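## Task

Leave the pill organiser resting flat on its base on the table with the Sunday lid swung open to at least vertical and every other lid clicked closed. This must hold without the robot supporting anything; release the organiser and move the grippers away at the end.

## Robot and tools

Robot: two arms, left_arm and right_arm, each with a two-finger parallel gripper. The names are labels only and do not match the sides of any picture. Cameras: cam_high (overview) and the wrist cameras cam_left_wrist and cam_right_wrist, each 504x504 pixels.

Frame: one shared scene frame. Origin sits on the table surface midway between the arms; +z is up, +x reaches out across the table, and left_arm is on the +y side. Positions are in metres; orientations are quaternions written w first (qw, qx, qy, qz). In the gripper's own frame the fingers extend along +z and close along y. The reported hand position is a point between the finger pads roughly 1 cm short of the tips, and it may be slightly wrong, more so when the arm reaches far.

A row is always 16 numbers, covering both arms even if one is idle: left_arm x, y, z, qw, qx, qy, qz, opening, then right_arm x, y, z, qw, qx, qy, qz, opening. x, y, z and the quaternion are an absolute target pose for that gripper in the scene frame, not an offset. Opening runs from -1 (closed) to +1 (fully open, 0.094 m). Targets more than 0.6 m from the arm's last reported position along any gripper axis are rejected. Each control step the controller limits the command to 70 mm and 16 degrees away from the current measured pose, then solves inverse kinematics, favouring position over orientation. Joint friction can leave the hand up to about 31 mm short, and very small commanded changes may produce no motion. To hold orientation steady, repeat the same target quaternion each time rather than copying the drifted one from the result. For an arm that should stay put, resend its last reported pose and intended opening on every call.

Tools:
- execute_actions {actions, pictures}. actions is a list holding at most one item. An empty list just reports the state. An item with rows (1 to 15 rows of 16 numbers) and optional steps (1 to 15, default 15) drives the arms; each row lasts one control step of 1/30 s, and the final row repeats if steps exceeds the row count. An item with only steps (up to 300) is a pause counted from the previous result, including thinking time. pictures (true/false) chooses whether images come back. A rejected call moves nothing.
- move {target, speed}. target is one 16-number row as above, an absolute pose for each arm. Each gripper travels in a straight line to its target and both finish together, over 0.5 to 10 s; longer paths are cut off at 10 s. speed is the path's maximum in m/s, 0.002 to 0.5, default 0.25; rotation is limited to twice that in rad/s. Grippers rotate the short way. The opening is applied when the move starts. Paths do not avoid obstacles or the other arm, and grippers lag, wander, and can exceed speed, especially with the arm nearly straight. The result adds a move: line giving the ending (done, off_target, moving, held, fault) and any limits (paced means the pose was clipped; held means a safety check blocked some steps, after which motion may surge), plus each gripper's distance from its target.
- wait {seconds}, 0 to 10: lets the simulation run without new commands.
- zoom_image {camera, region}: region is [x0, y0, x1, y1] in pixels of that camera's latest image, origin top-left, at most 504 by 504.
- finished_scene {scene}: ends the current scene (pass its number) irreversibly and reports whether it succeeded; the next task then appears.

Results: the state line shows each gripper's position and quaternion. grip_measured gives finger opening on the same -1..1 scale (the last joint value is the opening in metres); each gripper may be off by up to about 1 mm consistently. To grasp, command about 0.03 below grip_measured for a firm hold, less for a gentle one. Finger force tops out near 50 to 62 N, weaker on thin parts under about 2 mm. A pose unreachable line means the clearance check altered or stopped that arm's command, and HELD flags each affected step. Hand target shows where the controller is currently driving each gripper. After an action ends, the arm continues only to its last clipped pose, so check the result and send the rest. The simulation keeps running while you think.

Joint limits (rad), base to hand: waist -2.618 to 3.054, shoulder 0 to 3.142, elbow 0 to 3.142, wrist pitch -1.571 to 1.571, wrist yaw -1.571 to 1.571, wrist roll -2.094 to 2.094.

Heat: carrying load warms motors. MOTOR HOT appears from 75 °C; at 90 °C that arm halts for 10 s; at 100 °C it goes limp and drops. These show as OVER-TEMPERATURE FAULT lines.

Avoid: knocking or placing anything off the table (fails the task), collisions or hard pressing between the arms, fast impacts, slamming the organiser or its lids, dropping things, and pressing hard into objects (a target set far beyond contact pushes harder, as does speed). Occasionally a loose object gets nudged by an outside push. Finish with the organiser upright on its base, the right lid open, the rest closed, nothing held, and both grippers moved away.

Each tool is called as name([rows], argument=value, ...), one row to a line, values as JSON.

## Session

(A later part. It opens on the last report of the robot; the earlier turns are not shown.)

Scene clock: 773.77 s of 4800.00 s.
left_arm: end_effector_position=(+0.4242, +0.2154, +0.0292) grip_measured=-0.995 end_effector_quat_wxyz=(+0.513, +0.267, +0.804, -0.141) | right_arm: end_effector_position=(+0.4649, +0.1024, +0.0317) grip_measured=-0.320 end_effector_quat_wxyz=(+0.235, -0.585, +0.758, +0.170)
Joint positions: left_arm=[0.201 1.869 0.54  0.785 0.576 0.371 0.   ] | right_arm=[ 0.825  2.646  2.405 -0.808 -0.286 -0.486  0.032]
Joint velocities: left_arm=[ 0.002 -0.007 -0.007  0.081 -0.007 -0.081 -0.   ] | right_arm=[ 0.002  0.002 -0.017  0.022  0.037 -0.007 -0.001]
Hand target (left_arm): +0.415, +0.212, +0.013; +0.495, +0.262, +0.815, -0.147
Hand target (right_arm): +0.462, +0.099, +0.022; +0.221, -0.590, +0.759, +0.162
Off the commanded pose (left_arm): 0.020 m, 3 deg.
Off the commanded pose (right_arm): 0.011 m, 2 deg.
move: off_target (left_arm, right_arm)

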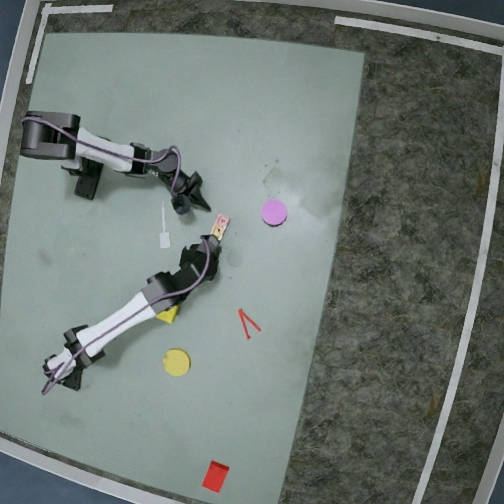

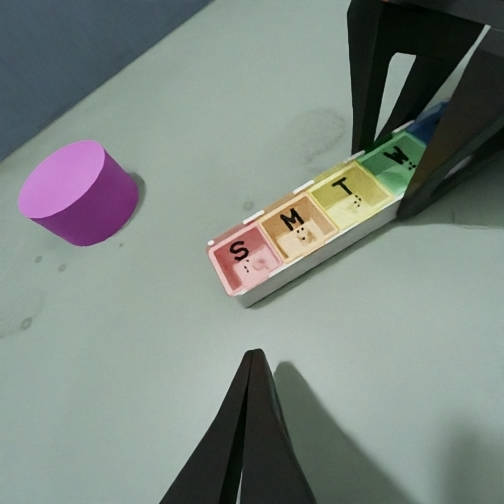

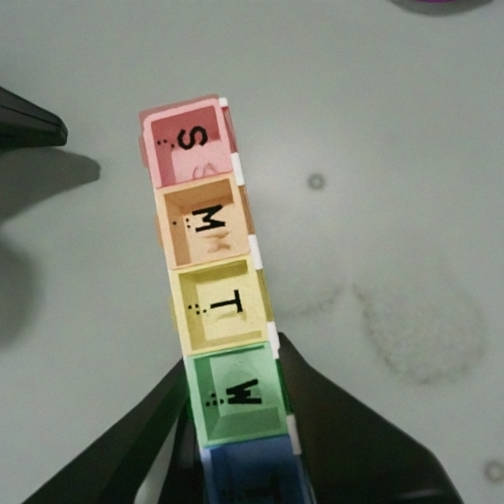

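move(target=[0.418,0.207,0.0,0.495,0.262,0.815,-0.147,-1,0.462,0.099,0.022,0.22,-0.59,0.759,0.162,-0.45], speed=0.04)

Scene clock: 778.90 s of 4800.00 s.
left_arm: end_effector_position=(+0.4256, +0.2100, +0.0154) grip_measured=-0.995 end_effector_quat_wxyz=(+0.511, +0.267, +0.805, -0.142) | right_arm: end_effector_position=(+0.4649, +0.1024, +0.0317) grip_measured=-0.320 end_effector_quat_wxyz=(+0.235, -0.585, +0.758, +0.170)
Joint positions: left_arm=[0.182 1.937 0.54  0.854 0.56  0.359 0.   ] | right_arm=[ 0.825  2.646  2.405 -0.808 -0.286 -0.486  0.032]
Joint velocities: left_arm=[-0.002 -0.002 -0.007 -0.007 -0.022  0.022  0.   ] | right_arm=[-0.017 -0.012 -0.002 -0.051  0.066 -0.037  0.   ]
Hand target (left_arm): +0.418, +0.207, +0.001; +0.495, +0.262, +0.815, -0.147
Hand target (right_arm): +0.462, +0.099, +0.022; +0.221, -0.590, +0.759, +0.162
Off the commanded pose (left_arm): 0.017 m, 2 deg.
Off the commanded pose (right_arm): 0.011 m, 2 deg.
After step 90, 1.07 s passed at rest.
move: off_target (left_arm, right_arm)

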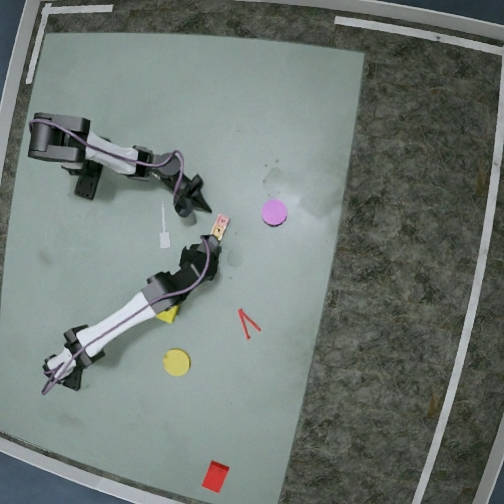

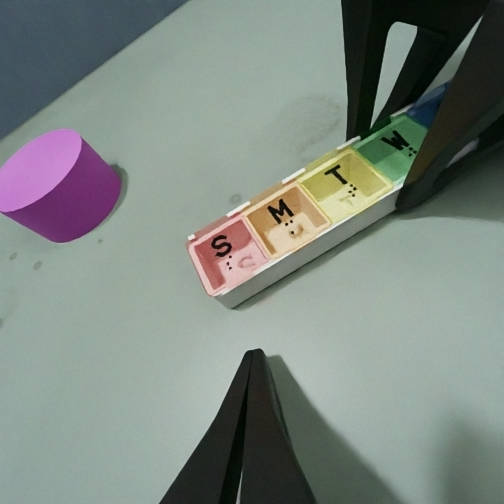

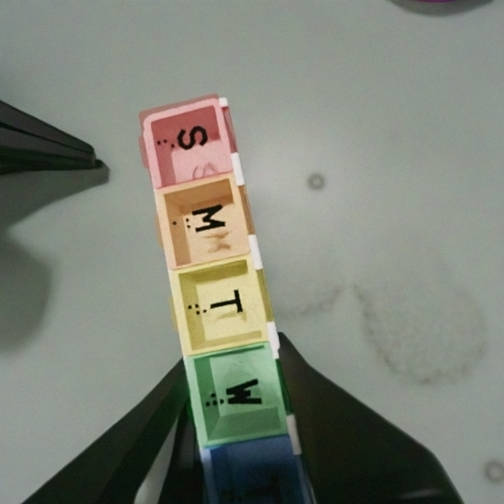

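move(target=[0.432,0.208,0.0,0.495,0.262,0.815,-0.147,-1,0.462,0.099,0.022,0.22,-0.59,0.759,0.162,-0.45], speed=0.03)

Scene clock: 788.00 s of 4800.00 s.
left_arm: end_effector_position=(+0.4312, +0.2104, +0.0122) grip_measured=-0.995 end_effector_quat_wxyz=(+0.511, +0.266, +0.805, -0.142) | right_arm: end_effector_position=(+0.4649, +0.1024, +0.0317) grip_measured=-0.320 end_effector_quat_wxyz=(+0.235, -0.585, +0.758, +0.170)
Joint positions: left_arm=[0.182 1.965 0.562 0.859 0.559 0.358 0.   ] | right_arm=[ 0.825  2.646  2.405 -0.808 -0.286 -0.486  0.032]
Joint velocities: left_arm=[-0.002 -0.007 -0.012 -0.007  0.051 -0.095 -0.   ] | right_arm=[ 0.002  0.002  0.002  0.081 -0.037  0.007 -0.001]
Hand target (left_arm): +0.431, +0.208, +0.001; +0.495, +0.262, +0.815, -0.147
Hand target (right_arm): +0.462, +0.099, +0.022; +0.221, -0.590, +0.759, +0.162
Off the commanded pose (left_arm): 0.012 m, 2 deg.
Off the commanded pose (right_arm): 0.011 m, 2 deg.
After step 90, 5.13 s passed at rest.
move: off_target (left_arm, right_arm)

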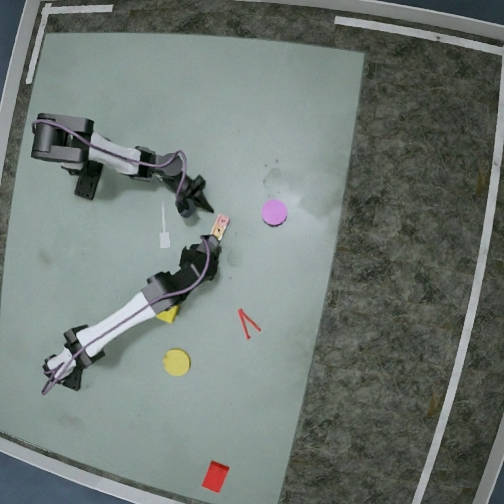

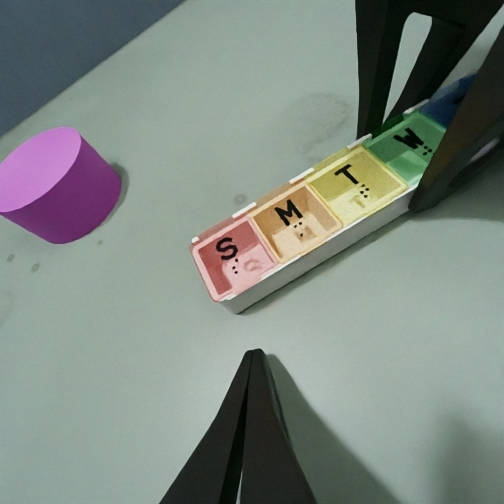

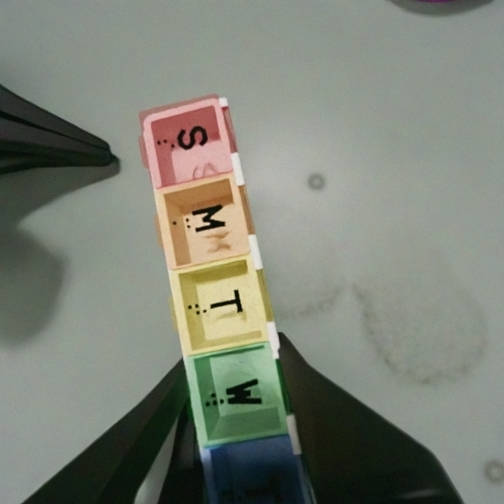

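move(target=[0.447,0.211,0.002,0.495,0.262,0.815,-0.147,-1,0.462,0.099,0.022,0.22,-0.59,0.759,0.162,-0.45], speed=0.02)

zoom_image(camera="cam_right_wrist", region=[60, 60, 300, 260])

Scene clock: 795.13 s of 4800.00 s.
left_arm: end_effector_position=(+0.4464, +0.2110, +0.0146) grip_measured=-0.995 end_effector_quat_wxyz=(+0.512, +0.266, +0.805, -0.142) | right_arm: end_effector_position=(+0.4649, +0.1024, +0.0317) grip_measured=-0.320 end_effector_quat_wxyz=(+0.235, -0.585, +0.758, +0.170)
Joint positions: left_arm=[0.182 1.987 0.626 0.821 0.559 0.358 0.   ] | right_arm=[ 0.825  2.646  2.405 -0.808 -0.286 -0.486  0.032]
Joint velocities: left_arm=[ 0.007  0.037  0.027 -0.051  0.022  0.066 -0.001] | right_arm=[ 0.012 -0.007 -0.007 -0.051 -0.066  0.022 -0.   ]
Hand target (left_arm): +0.446, +0.211, +0.002; +0.495, +0.262, +0.815, -0.147
Hand target (right_arm): +0.462, +0.099, +0.022; +0.221, -0.590, +0.759, +0.162
Off the commanded pose (left_arm): 0.013 m, 2 deg.
Off the commanded pose (right_arm): 0.011 m, 2 deg.
After step 90, 2.87 s passed at rest.
move: off_target (left_arm, right_arm)

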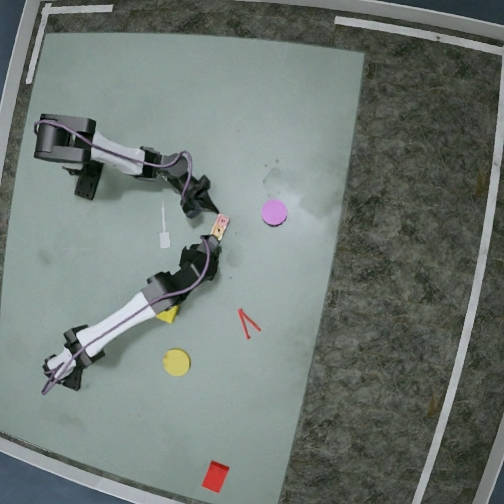

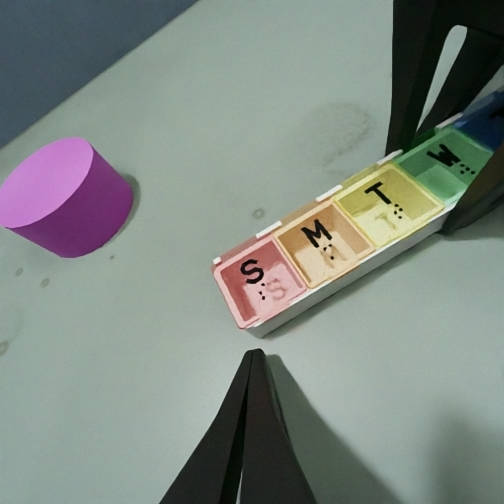

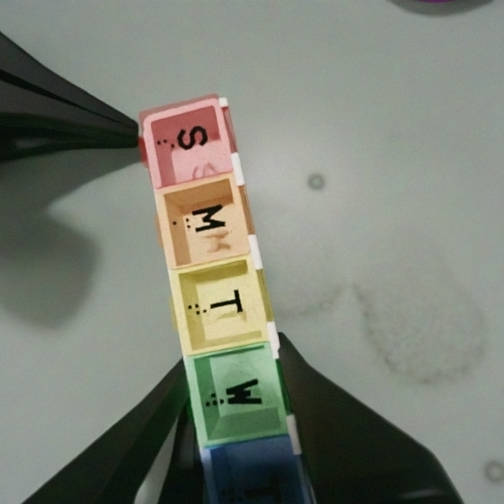

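Region (60, 60, 300, 260) of cam_right_wrist's 504x504 image, scaled by 2.100, with more detail than that image has.

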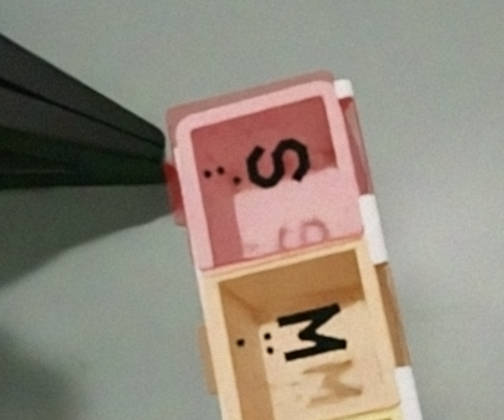

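move(target=[0.450,0.210,0.04,0.495,0.262,0.815,-0.147,-1,0.462,0.099,0.022,0.22,-0.59,0.759,0.162,-0.45], speed=0.02)

Scene clock: 801.70 s of 4800.00 s.
left_arm: end_effector_position=(+0.4472, +0.2111, +0.0349) grip_measured=-0.995 end_effector_quat_wxyz=(+0.498, +0.263, +0.813, -0.147) | right_arm: end_effector_position=(+0.4649, +0.1024, +0.0317) grip_measured=-0.320 end_effector_quat_wxyz=(+0.235, -0.585, +0.758, +0.170)
Joint positions: left_arm=[0.182 1.885 0.661 0.649 0.559 0.358 0.   ] | right_arm=[ 0.825  2.646  2.405 -0.808 -0.286 -0.486  0.032]
Joint velocities: left_arm=[-0.012  0.002 -0.007 -0.095 -0.007  0.022  0.   ] | right_arm=[ 0.007  0.007 -0.002  0.007 -0.022 -0.037 -0.   ]
Hand target (left_arm): +0.450, +0.210, +0.040; +0.496, +0.262, +0.815, -0.147
Hand target (right_arm): +0.462, +0.099, +0.022; +0.221, -0.590, +0.759, +0.162
Off the commanded pose (left_arm): 0.006 m, 0 deg.
Off the commanded pose (right_arm): 0.011 m, 2 deg.
After step 90, 2.03 s passed at rest.
move: off_target (right_arm)

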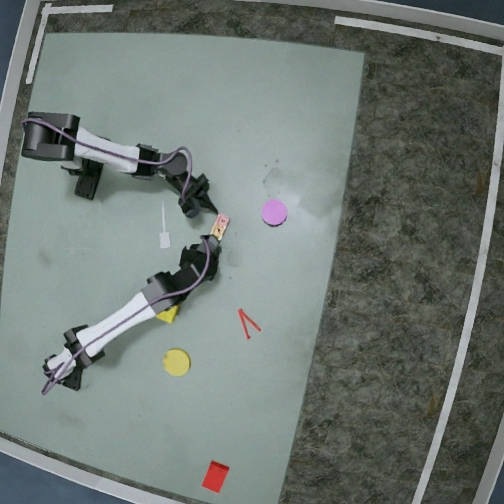

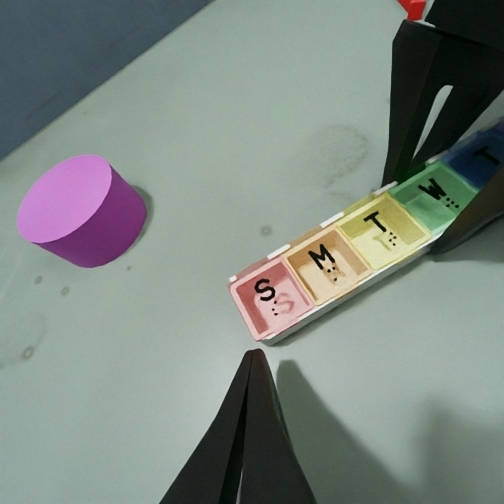

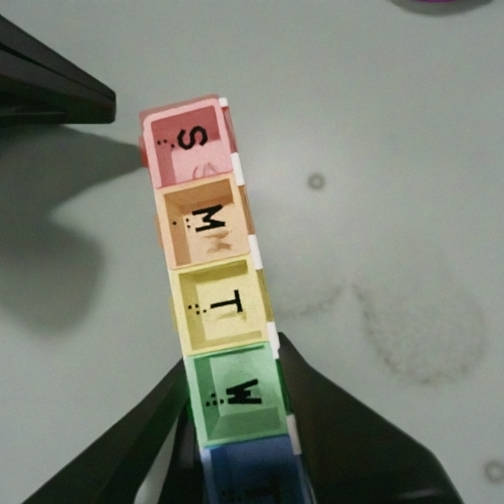

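move(target=[0.43,0.215,0.10,0.3,0.45,0.82,0.05,0.2,0.462,0.099,0.022,0.22,-0.59,0.759,0.162,-0.45], speed=0.15)

move(target=[0.470,0.186,0.075,-0.0403,-0.5774,0.7833,-0.2269,0.2,0.462,0.099,0.022,0.22,-0.59,0.759,0.162,-0.45], speed=0.15)

Scene clock: 826.53 s of 4800.00 s.
left_arm: end_effector_position=(+0.4296, +0.2178, +0.0922) grip_measured=+0.198 end_effector_quat_wxyz=(+0.305, +0.451, +0.838, +0.044) | right_arm: end_effector_position=(+0.4649, +0.1024, +0.0317) grip_measured=-0.320 end_effector_quat_wxyz=(+0.235, -0.585, +0.758, +0.170)
Joint positions: left_arm=[ 0.039  1.64   1.056 -0.375  0.144  0.84   0.056] | right_arm=[ 0.825  2.646  2.405 -0.808 -0.286 -0.486  0.032]
Joint velocities: left_arm=[-0.012 -0.017  0.007 -0.081 -0.051  0.051  0.   ] | right_arm=[-0.007 -0.027  0.007 -0.051 -0.007 -0.022 -0.   ]
Hand target (left_arm): +0.429, +0.216, +0.100; +0.304, +0.457, +0.834, +0.050
Hand target (right_arm): +0.462, +0.099, +0.022; +0.221, -0.590, +0.759, +0.162
Off the commanded pose (left_arm): 0.008 m, 1 deg.
Off the commanded pose (right_arm): 0.011 m, 2 deg.
MOTOR HOT: a motor of the right arm reached 75 °C. Now the hottest motor of the right arm, joint 2 (shoulder), reports 75 °C. The controller's stop level is 90 °C. To cool a motor, set the load down, stop pushing, or move to a pose that needs little force.
After step 90, 18.97 s passed at rest.
move: off_target (right_arm)

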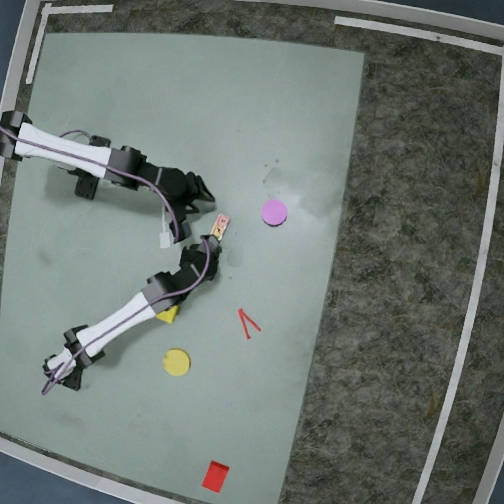

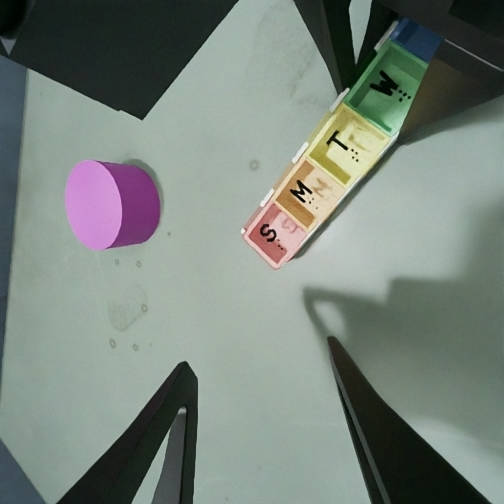

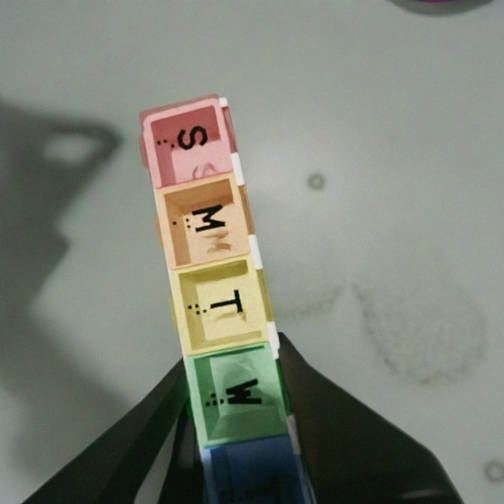

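Scene clock: 834.90 s of 4800.00 s.
left_arm: end_effector_position=(+0.4701, +0.1829, +0.0881) grip_measured=+0.198 end_effector_quat_wxyz=(-0.024, -0.567, +0.788, -0.237) | right_arm: end_effector_position=(+0.4649, +0.1024, +0.0317) grip_measured=-0.320 end_effector_quat_wxyz=(+0.235, -0.585, +0.758, +0.170)
Joint positions: left_arm=[ 0.061  2.055  1.672 -0.901  0.391 -1.384  0.056] | right_arm=[ 0.825  2.646  2.405 -0.808 -0.286 -0.486  0.032]
Joint velocities: left_arm=[ 0.002 -0.007 -0.007 -0.066  0.022 -0.007  0.   ] | right_arm=[ 0.002 -0.007 -0.007 -0.007  0.022  0.037  0.   ]
Hand target (left_arm): +0.470, +0.186, +0.078; -0.040, -0.578, +0.782, -0.229
Hand target (right_arm): +0.462, +0.099, +0.022; +0.221, -0.590, +0.759, +0.162
Off the commanded pose (left_arm): 0.013 m, 3 deg.
Off the commanded pose (right_arm): 0.011 m, 2 deg.
MOTOR HOT: still on. Now the hottest motor of the right arm, joint 2 (shoulder), reports 75 °C; the controller's stop level is 90 °C.
move: off_target (left_arm, right_arm)

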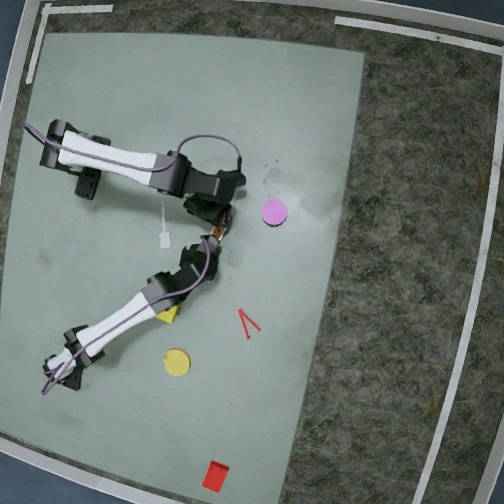

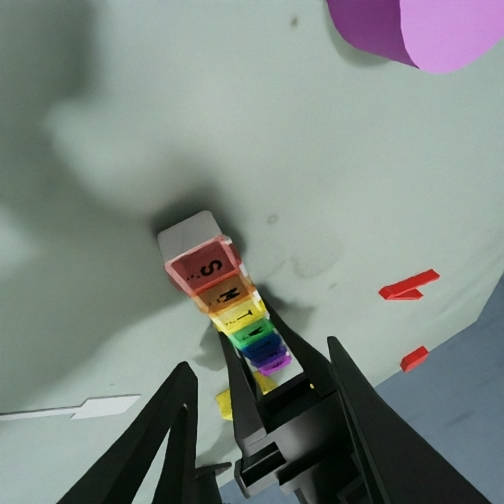

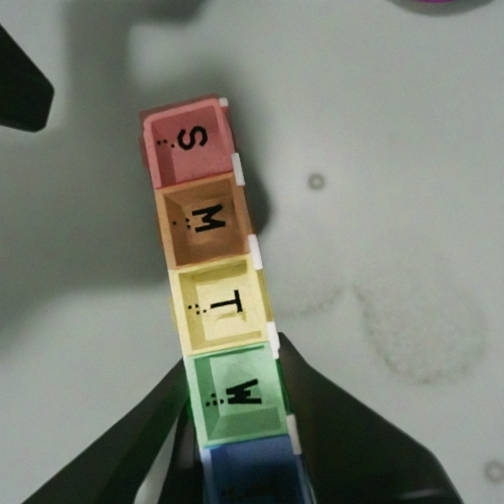

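move(target=[0.470,0.187,0.018,0.0403,0.5774,-0.7833,0.2269,0.2,0.464,0.1015,0.028,0.235,-0.585,0.758,0.170,-0.45], speed=0.05)

Scene clock: 842.30 s of 4800.00 s.
left_arm: end_effector_position=(+0.4754, +0.1824, +0.0383) grip_measured=+0.198 end_effector_quat_wxyz=(-0.024, -0.568, +0.787, -0.237) | right_arm: end_effector_position=(+0.4650, +0.1025, +0.0318) grip_measured=-0.320 end_effector_quat_wxyz=(+0.235, -0.585, +0.758, +0.170)
Joint positions: left_arm=[ 0.061  2.119  1.567 -0.731  0.392 -1.387  0.056] | right_arm=[ 0.825  2.646  2.405 -0.808 -0.286 -0.486  0.032]
Joint velocities: left_arm=[-0.007  0.002 -0.002  0.007 -0.037  0.081  0.   ] | right_arm=[-0.002 -0.002  0.002 -0.051  0.022  0.022 -0.001]
Hand target (left_arm): +0.470, +0.187, +0.019; -0.040, -0.578, +0.783, -0.227
Hand target (right_arm): +0.464, +0.102, +0.028; +0.235, -0.585, +0.758, +0.170
Off the commanded pose (left_arm): 0.021 m, 2 deg.
Off the commanded pose (right_arm): 0.004 m, 0 deg.
MOTOR HOT: still on. Now the hottest motor of the right arm, joint 2 (shoulder), reports 76 °C; the controller's stop level is 90 °C.
After step 90, 2.67 s passed at rest.
move: off_target (left_arm)

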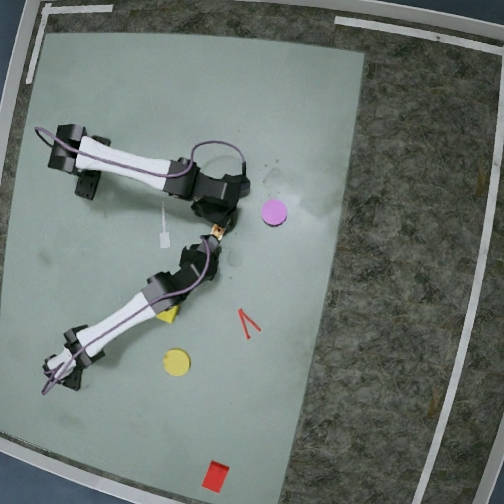

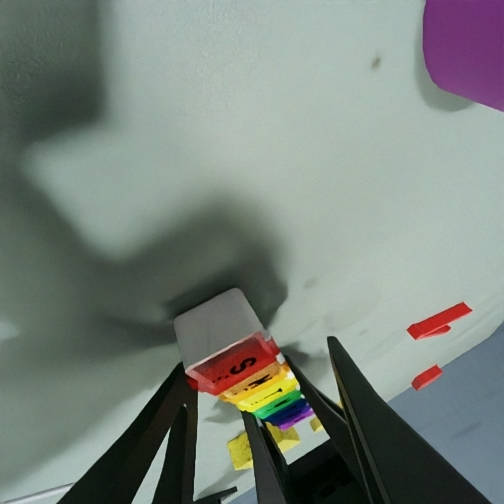

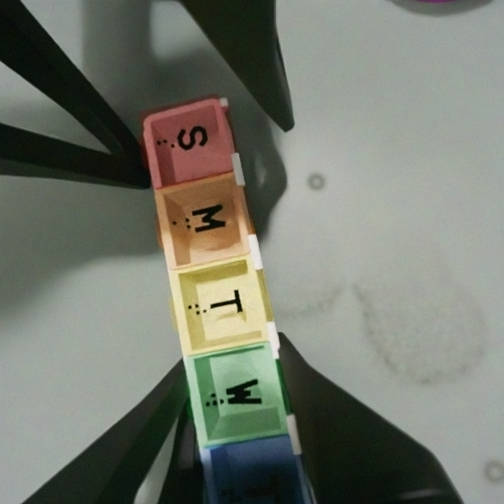

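move(target=[0.461,0.188,0.022,0.0403,0.5774,-0.7833,0.2269,0.3,0.464,0.1015,0.028,0.235,-0.585,0.758,0.170,-0.45], speed=0.04)

move(target=[0.463,0.188,0.010,0.0403,0.5774,-0.7833,0.2269,0.3,0.464,0.1015,0.028,0.235,-0.585,0.758,0.170,-0.45], speed=0.04)

Scene clock: 852.23 s of 4800.00 s.
left_arm: end_effector_position=(+0.4646, +0.1832, +0.0263) grip_measured=+0.297 end_effector_quat_wxyz=(-0.037, -0.572, +0.787, -0.227) | right_arm: end_effector_position=(+0.4650, +0.1025, +0.0318) grip_measured=-0.320 end_effector_quat_wxyz=(+0.235, -0.585, +0.758, +0.170)
Joint positions: left_arm=[ 0.061  2.119  1.526 -0.723  0.392 -1.387  0.061] | right_arm=[ 0.825  2.646  2.405 -0.808 -0.286 -0.486  0.032]
Joint velocities: left_arm=[-0.002 -0.017  0.012  0.007  0.007 -0.022  0.   ] | right_arm=[-0.007  0.012 -0.007 -0.022 -0.037 -0.037  0.   ]
Hand target (left_arm): +0.461, +0.188, +0.022; -0.041, -0.577, +0.783, -0.227
Hand target (right_arm): +0.464, +0.102, +0.028; +0.234, -0.585, +0.758, +0.170
Off the commanded pose (left_arm): 0.007 m, 1 deg.
Off the commanded pose (right_arm): 0.004 m, 0 deg.
MOTOR HOT: still on. Now the hottest motor of the right arm, joint 2 (shoulder), reports 78 °C; the controller's stop level is 90 °C.
After step 90, 6.10 s passed at rest.
move: done

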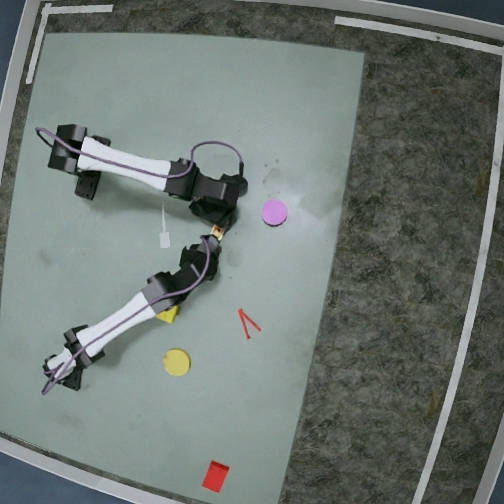

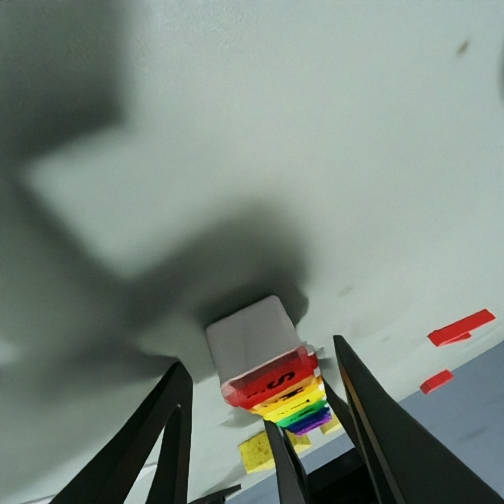

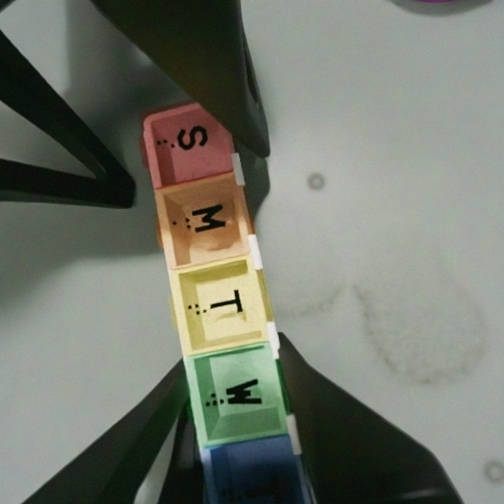

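Scene clock: 852.93 s of 4800.00 s.
left_arm: end_effector_position=(+0.4703, +0.1830, +0.0268) grip_measured=+0.297 end_effector_quat_wxyz=(-0.028, -0.569, +0.787, -0.237) | right_arm: end_effector_position=(+0.4650, +0.1025, +0.0318) grip_measured=-0.320 end_effector_quat_wxyz=(+0.235, -0.585, +0.758, +0.170)
Joint positions: left_arm=[ 0.063  2.119  1.52  -0.689  0.396 -1.387  0.061] | right_arm=[ 0.825  2.646  2.405 -0.808 -0.286 -0.486  0.032]
Joint velocities: left_arm=[-0.002 -0.007  0.002  0.051  0.037 -0.037 -0.   ] | right_arm=[-0.022  0.007  0.002  0.051  0.037  0.007  0.001]
Hand target (left_arm): +0.463, +0.188, +0.011; -0.041, -0.577, +0.783, -0.227
Hand target (right_arm): +0.464, +0.102, +0.028; +0.234, -0.585, +0.758, +0.170
Off the commanded pose (left_arm): 0.019 m, 2 deg.
Off the commanded pose (right_arm): 0.004 m, 0 deg.
MOTOR HOT: still on. Now the hottest motor of the right arm, joint 2 (shoulder), reports 79 °C; the controller's stop level is 90 °C.
move: off_target (left_arm)

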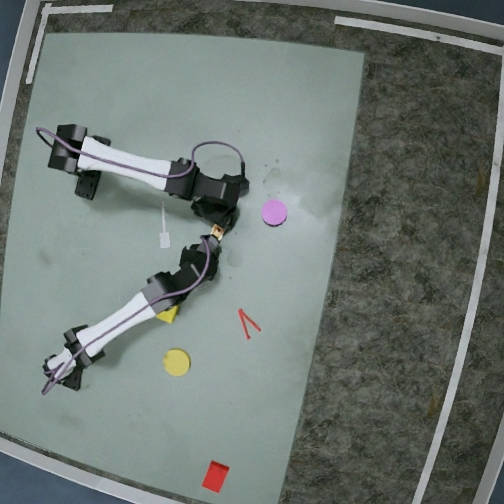

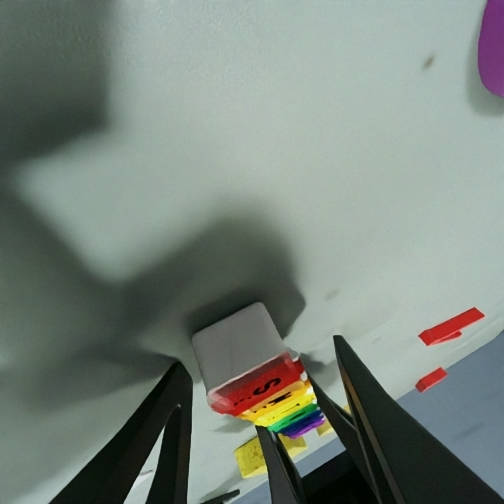

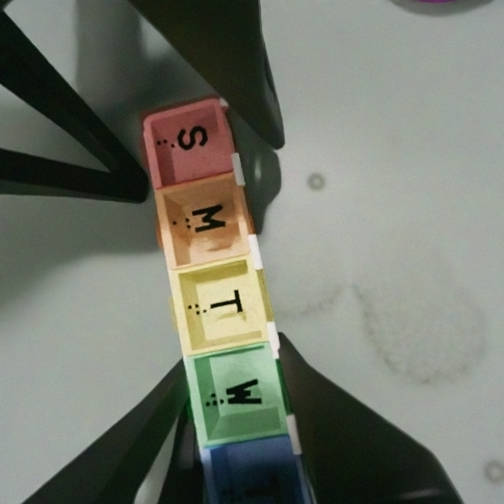

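move(target=[0.470,0.186,0.02,0.0403,0.5774,-0.7833,0.2269,-0.5,0.465,0.1025,0.040,0.235,-0.585,0.758,0.170,-0.45], speed=0.03)

move(target=[0.472,0.183,0.033,0.1392,0.6077,-0.7757,0.1047,-0.5,0.465,0.1025,0.040,0.235,-0.585,0.758,0.170,-0.45], speed=0.03)

Scene clock: 861.77 s of 4800.00 s.
left_arm: end_effector_position=(+0.4703, +0.1831, +0.0285) grip_measured=-0.297 end_effector_quat_wxyz=(-0.030, -0.574, +0.784, -0.236) | right_arm: end_effector_position=(+0.4654, +0.1024, +0.0339) grip_measured=-0.320 end_effector_quat_wxyz=(+0.236, -0.584, +0.758, +0.169)
Joint positions: left_arm=[ 0.063  2.119  1.528 -0.701  0.396 -1.397  0.033] | right_arm=[ 0.825  2.646  2.413 -0.814 -0.283 -0.484  0.032]
Joint velocities: left_arm=[-0.007  0.002 -0.002  0.037 -0.037  0.051  0.   ] | right_arm=[-0.002  0.012  0.017  0.007 -0.022 -0.022 -0.002]
Hand target (left_arm): +0.470, +0.186, +0.020; -0.040, -0.578, +0.783, -0.227
Hand target (right_arm): +0.465, +0.102, +0.040; +0.235, -0.585, +0.758, +0.170
Off the commanded pose (left_arm): 0.009 m, 2 deg.
Off the commanded pose (right_arm): 0.006 m, 0 deg.
MOTOR HOT: still on. Now the hottest motor of the right arm, joint 2 (shoulder), reports 80 °C; the controller's stop level is 90 °C.
After step 90, 4.97 s passed at rest.
move: done

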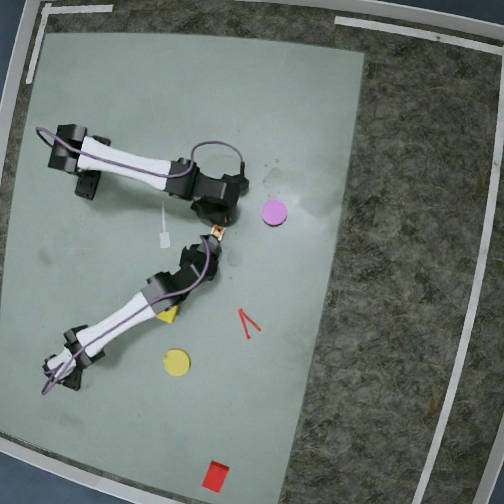

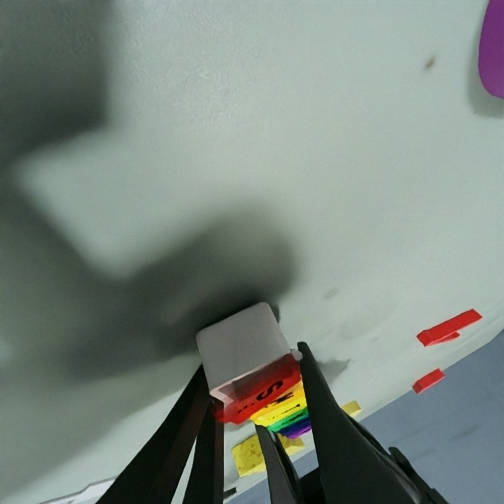

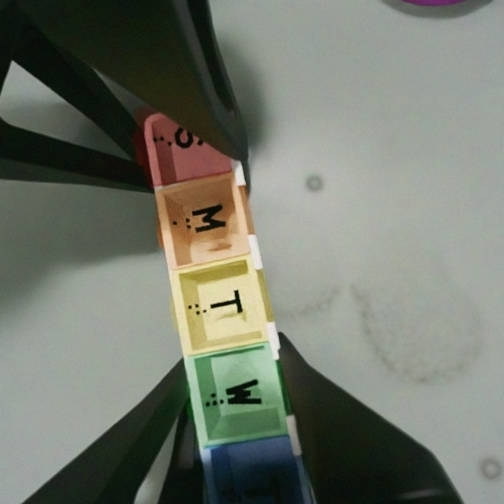

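Scene clock: 867.80 s of 4800.00 s.
left_arm: end_effector_position=(+0.4766, +0.1841, +0.0418) grip_measured=-0.324 end_effector_quat_wxyz=(-0.123, -0.593, +0.787, -0.121) | right_arm: end_effector_position=(+0.4682, +0.1042, +0.0381) grip_measured=-0.320 end_effector_quat_wxyz=(+0.239, -0.569, +0.765, +0.186)
Joint positions: left_arm=[ 0.049  2.42   2.139 -1.309  0.346 -1.379  0.032] | right_arm=[ 0.817  2.646  2.417 -0.801 -0.31  -0.448  0.032]
Joint velocities: left_arm=[-0.002  0.017 -0.002 -0.007 -0.037  0.022 -0.001] | right_arm=[-0.017 -0.022  0.007  0.051 -0.037 -0.051 -0.001]
Hand target (left_arm): +0.473, +0.183, +0.035; -0.138, -0.608, +0.774, -0.106
Hand target (right_arm): +0.465, +0.102, +0.040; +0.236, -0.584, +0.758, +0.171
Off the commanded pose (left_arm): 0.010 m, 3 deg.
Off the commanded pose (right_arm): 0.004 m, 3 deg.
MOTOR HOT: still on. Now the hottest motor of the right arm, joint 2 (shoulder), reports 81 °C; the controller's stop level is 90 °C.
move: off_target (left_arm, right_arm)

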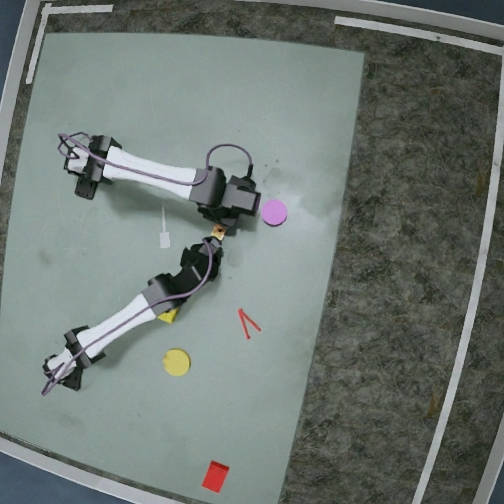

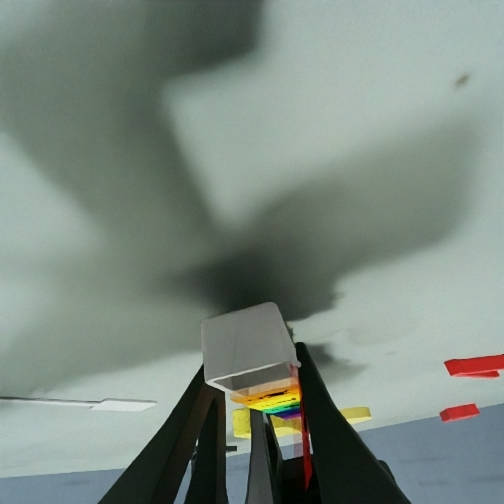

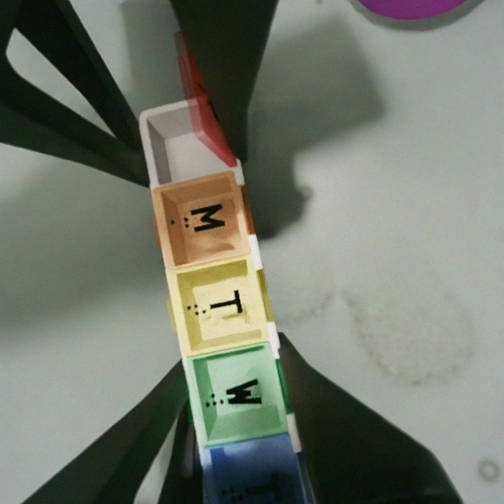

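move(target=[0.478,0.184,0.06,0.1392,0.6077,-0.7757,0.1047,-0.27,0.465,0.1025,0.034,0.235,-0.585,0.758,0.170,-0.45], speed=0.02)

Scene clock: 878.10 s of 4800.00 s.
left_arm: end_effector_position=(+0.4810, +0.1836, +0.0718) grip_measured=-0.272 end_effector_quat_wxyz=(-0.125, -0.602, +0.779, -0.120) | right_arm: end_effector_position=(+0.4697, +0.1019, +0.0369) grip_measured=-0.320 end_effector_quat_wxyz=(+0.241, -0.577, +0.760, +0.176)
Joint positions: left_arm=[ 0.049  2.455  2.321 -1.457  0.347 -1.403  0.034] | right_arm=[ 0.816  2.646  2.417 -0.805 -0.296 -0.474  0.032]
Joint velocities: left_arm=[ 0.002 -0.007 -0.002 -0.066 -0.037 -0.066  0.001] | right_arm=[-0.002  0.002  0.002 -0.007 -0.037  0.037  0.   ]
Hand target (left_arm): +0.478, +0.184, +0.060; -0.139, -0.607, +0.775, -0.105
Hand target (right_arm): +0.465, +0.103, +0.034; +0.235, -0.585, +0.758, +0.170
Off the commanded pose (left_arm): 0.012 m, 2 deg.
Off the commanded pose (right_arm): 0.006 m, 1 deg.
MOTOR HOT: still on. Now the hottest motor of the right arm, joint 2 (shoulder), reports 82 °C; the controller's stop level is 90 °C.
After step 90, 5.47 s passed at rest.
move: off_target (left_arm)

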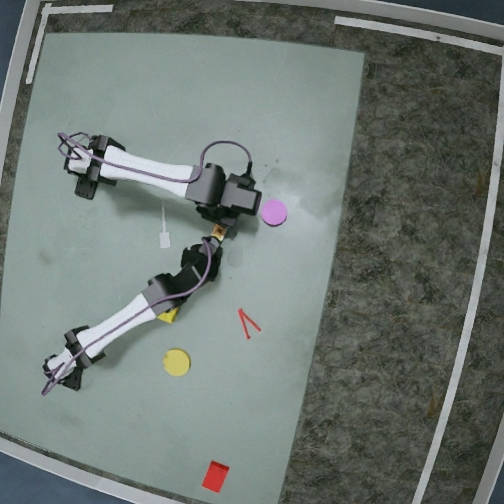

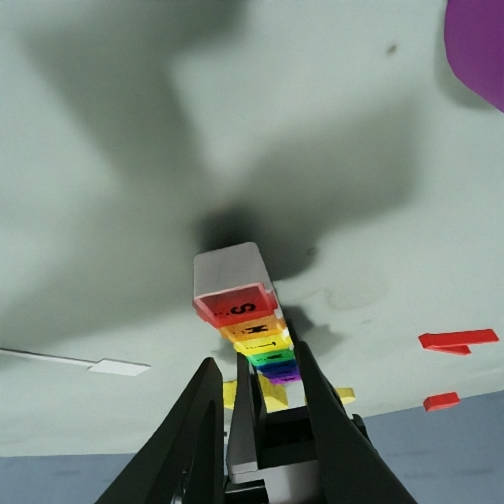

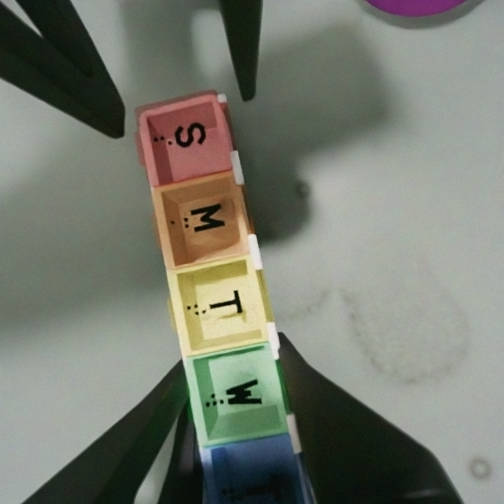

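move(target=[0.468,0.186,0.05,0.0403,0.5774,-0.7833,0.2269,0.3,0.465,0.1025,0.034,0.235,-0.585,0.758,0.170,-0.45], speed=0.06)

move(target=[0.466,0.187,0.010,0.0403,0.5774,-0.7833,0.2269,0.3,0.465,0.1025,0.034,0.235,-0.585,0.758,0.170,-0.45], speed=0.05)

Scene clock: 903.60 s of 4800.00 s.
left_arm: end_effector_position=(+0.4705, +0.1822, +0.0489) grip_measured=+0.298 end_effector_quat_wxyz=(-0.039, -0.575, +0.786, -0.223) | right_arm: end_effector_position=(+0.4697, +0.1018, +0.0369) grip_measured=-0.320 end_effector_quat_wxyz=(+0.241, -0.578, +0.760, +0.176)
Joint positions: left_arm=[ 0.058  2.121  1.625 -0.828  0.387 -1.395  0.061] | right_arm=[ 0.816  2.646  2.417 -0.806 -0.295 -0.475  0.032]
Joint velocities: left_arm=[-0.002  0.002 -0.007  0.022 -0.007 -0.037 -0.   ] | right_arm=[-0.007 -0.002  0.007 -0.022  0.037 -0.007  0.   ]
Hand target (left_arm): +0.467, +0.186, +0.048; -0.040, -0.576, +0.784, -0.226
Hand target (right_arm): +0.465, +0.103, +0.034; +0.235, -0.585, +0.758, +0.170
Off the commanded pose (left_arm): 0.005 m, 1 deg.
Off the commanded pose (right_arm): 0.006 m, 1 deg.
MOTOR HOT: still on. Now the hottest motor of the right arm, joint 2 (shoulder), reports 83 °C; the controller's stop level is 90 °C.
After step 90, 19.63 s passed at rest.
move: done

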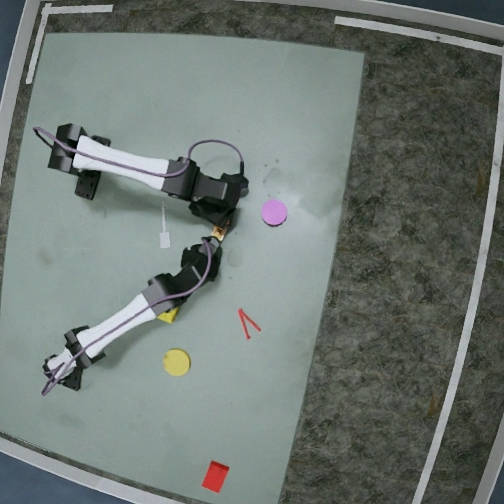

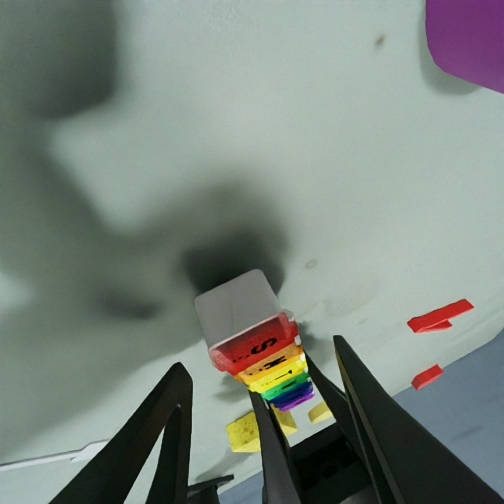

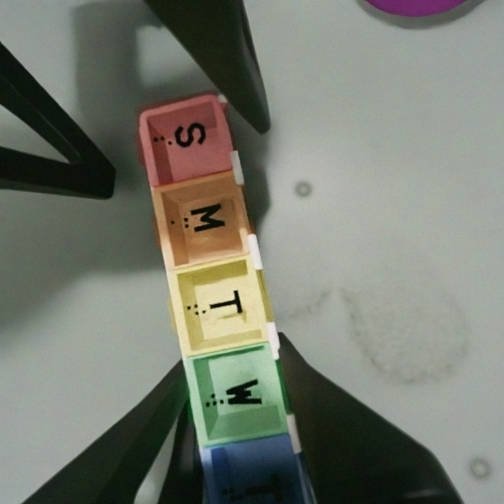

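Scene clock: 904.87 s of 4800.00 s.
left_arm: end_effector_position=(+0.4720, +0.1817, +0.0283) grip_measured=+0.298 end_effector_quat_wxyz=(-0.025, -0.571, +0.786, -0.236) | right_arm: end_effector_position=(+0.4697, +0.1018, +0.0369) grip_measured=-0.320 end_effector_quat_wxyz=(+0.241, -0.578, +0.760, +0.176)
Joint positions: left_arm=[ 0.058  2.121  1.529 -0.692  0.389 -1.395  0.061] | right_arm=[ 0.816  2.646  2.417 -0.806 -0.295 -0.475  0.032]
Joint velocities: left_arm=[-0.007 -0.007 -0.017  0.007  0.037 -0.066  0.   ] | right_arm=[ 0.002 -0.012 -0.002  0.037 -0.037 -0.007  0.   ]
Hand target (left_arm): +0.466, +0.187, +0.011; -0.040, -0.577, +0.783, -0.227
Hand target (right_arm): +0.465, +0.103, +0.034; +0.235, -0.585, +0.758, +0.170
Off the commanded pose (left_arm): 0.020 m, 2 deg.
Off the commanded pose (right_arm): 0.006 m, 1 deg.
MOTOR HOT: still on. Now the hottest motor of the right arm, joint 2 (shoulder), reports 84 °C; the controller's stop level is 90 °C.
move: off_target (left_arm)

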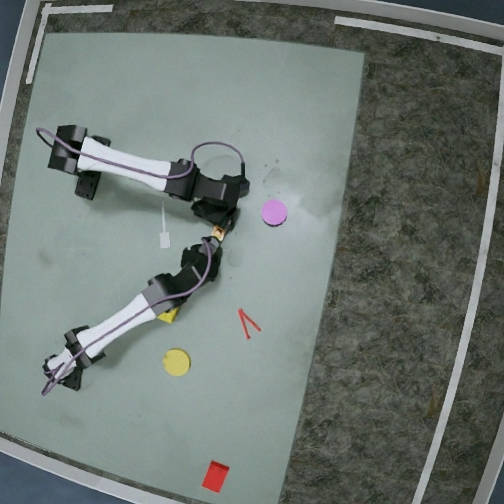

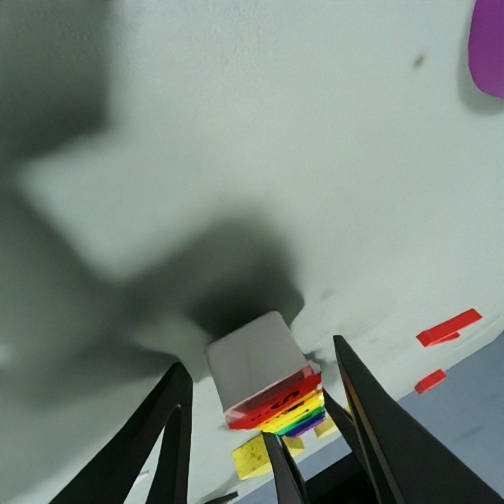

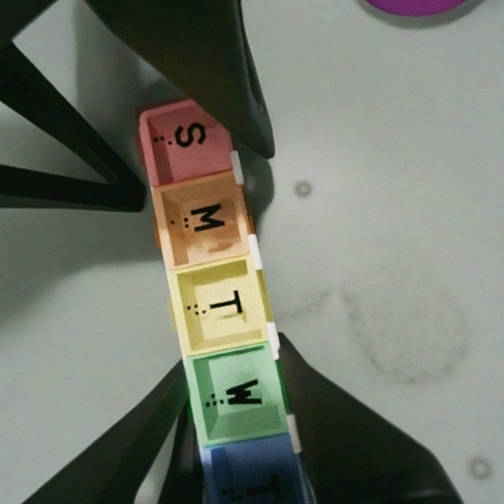

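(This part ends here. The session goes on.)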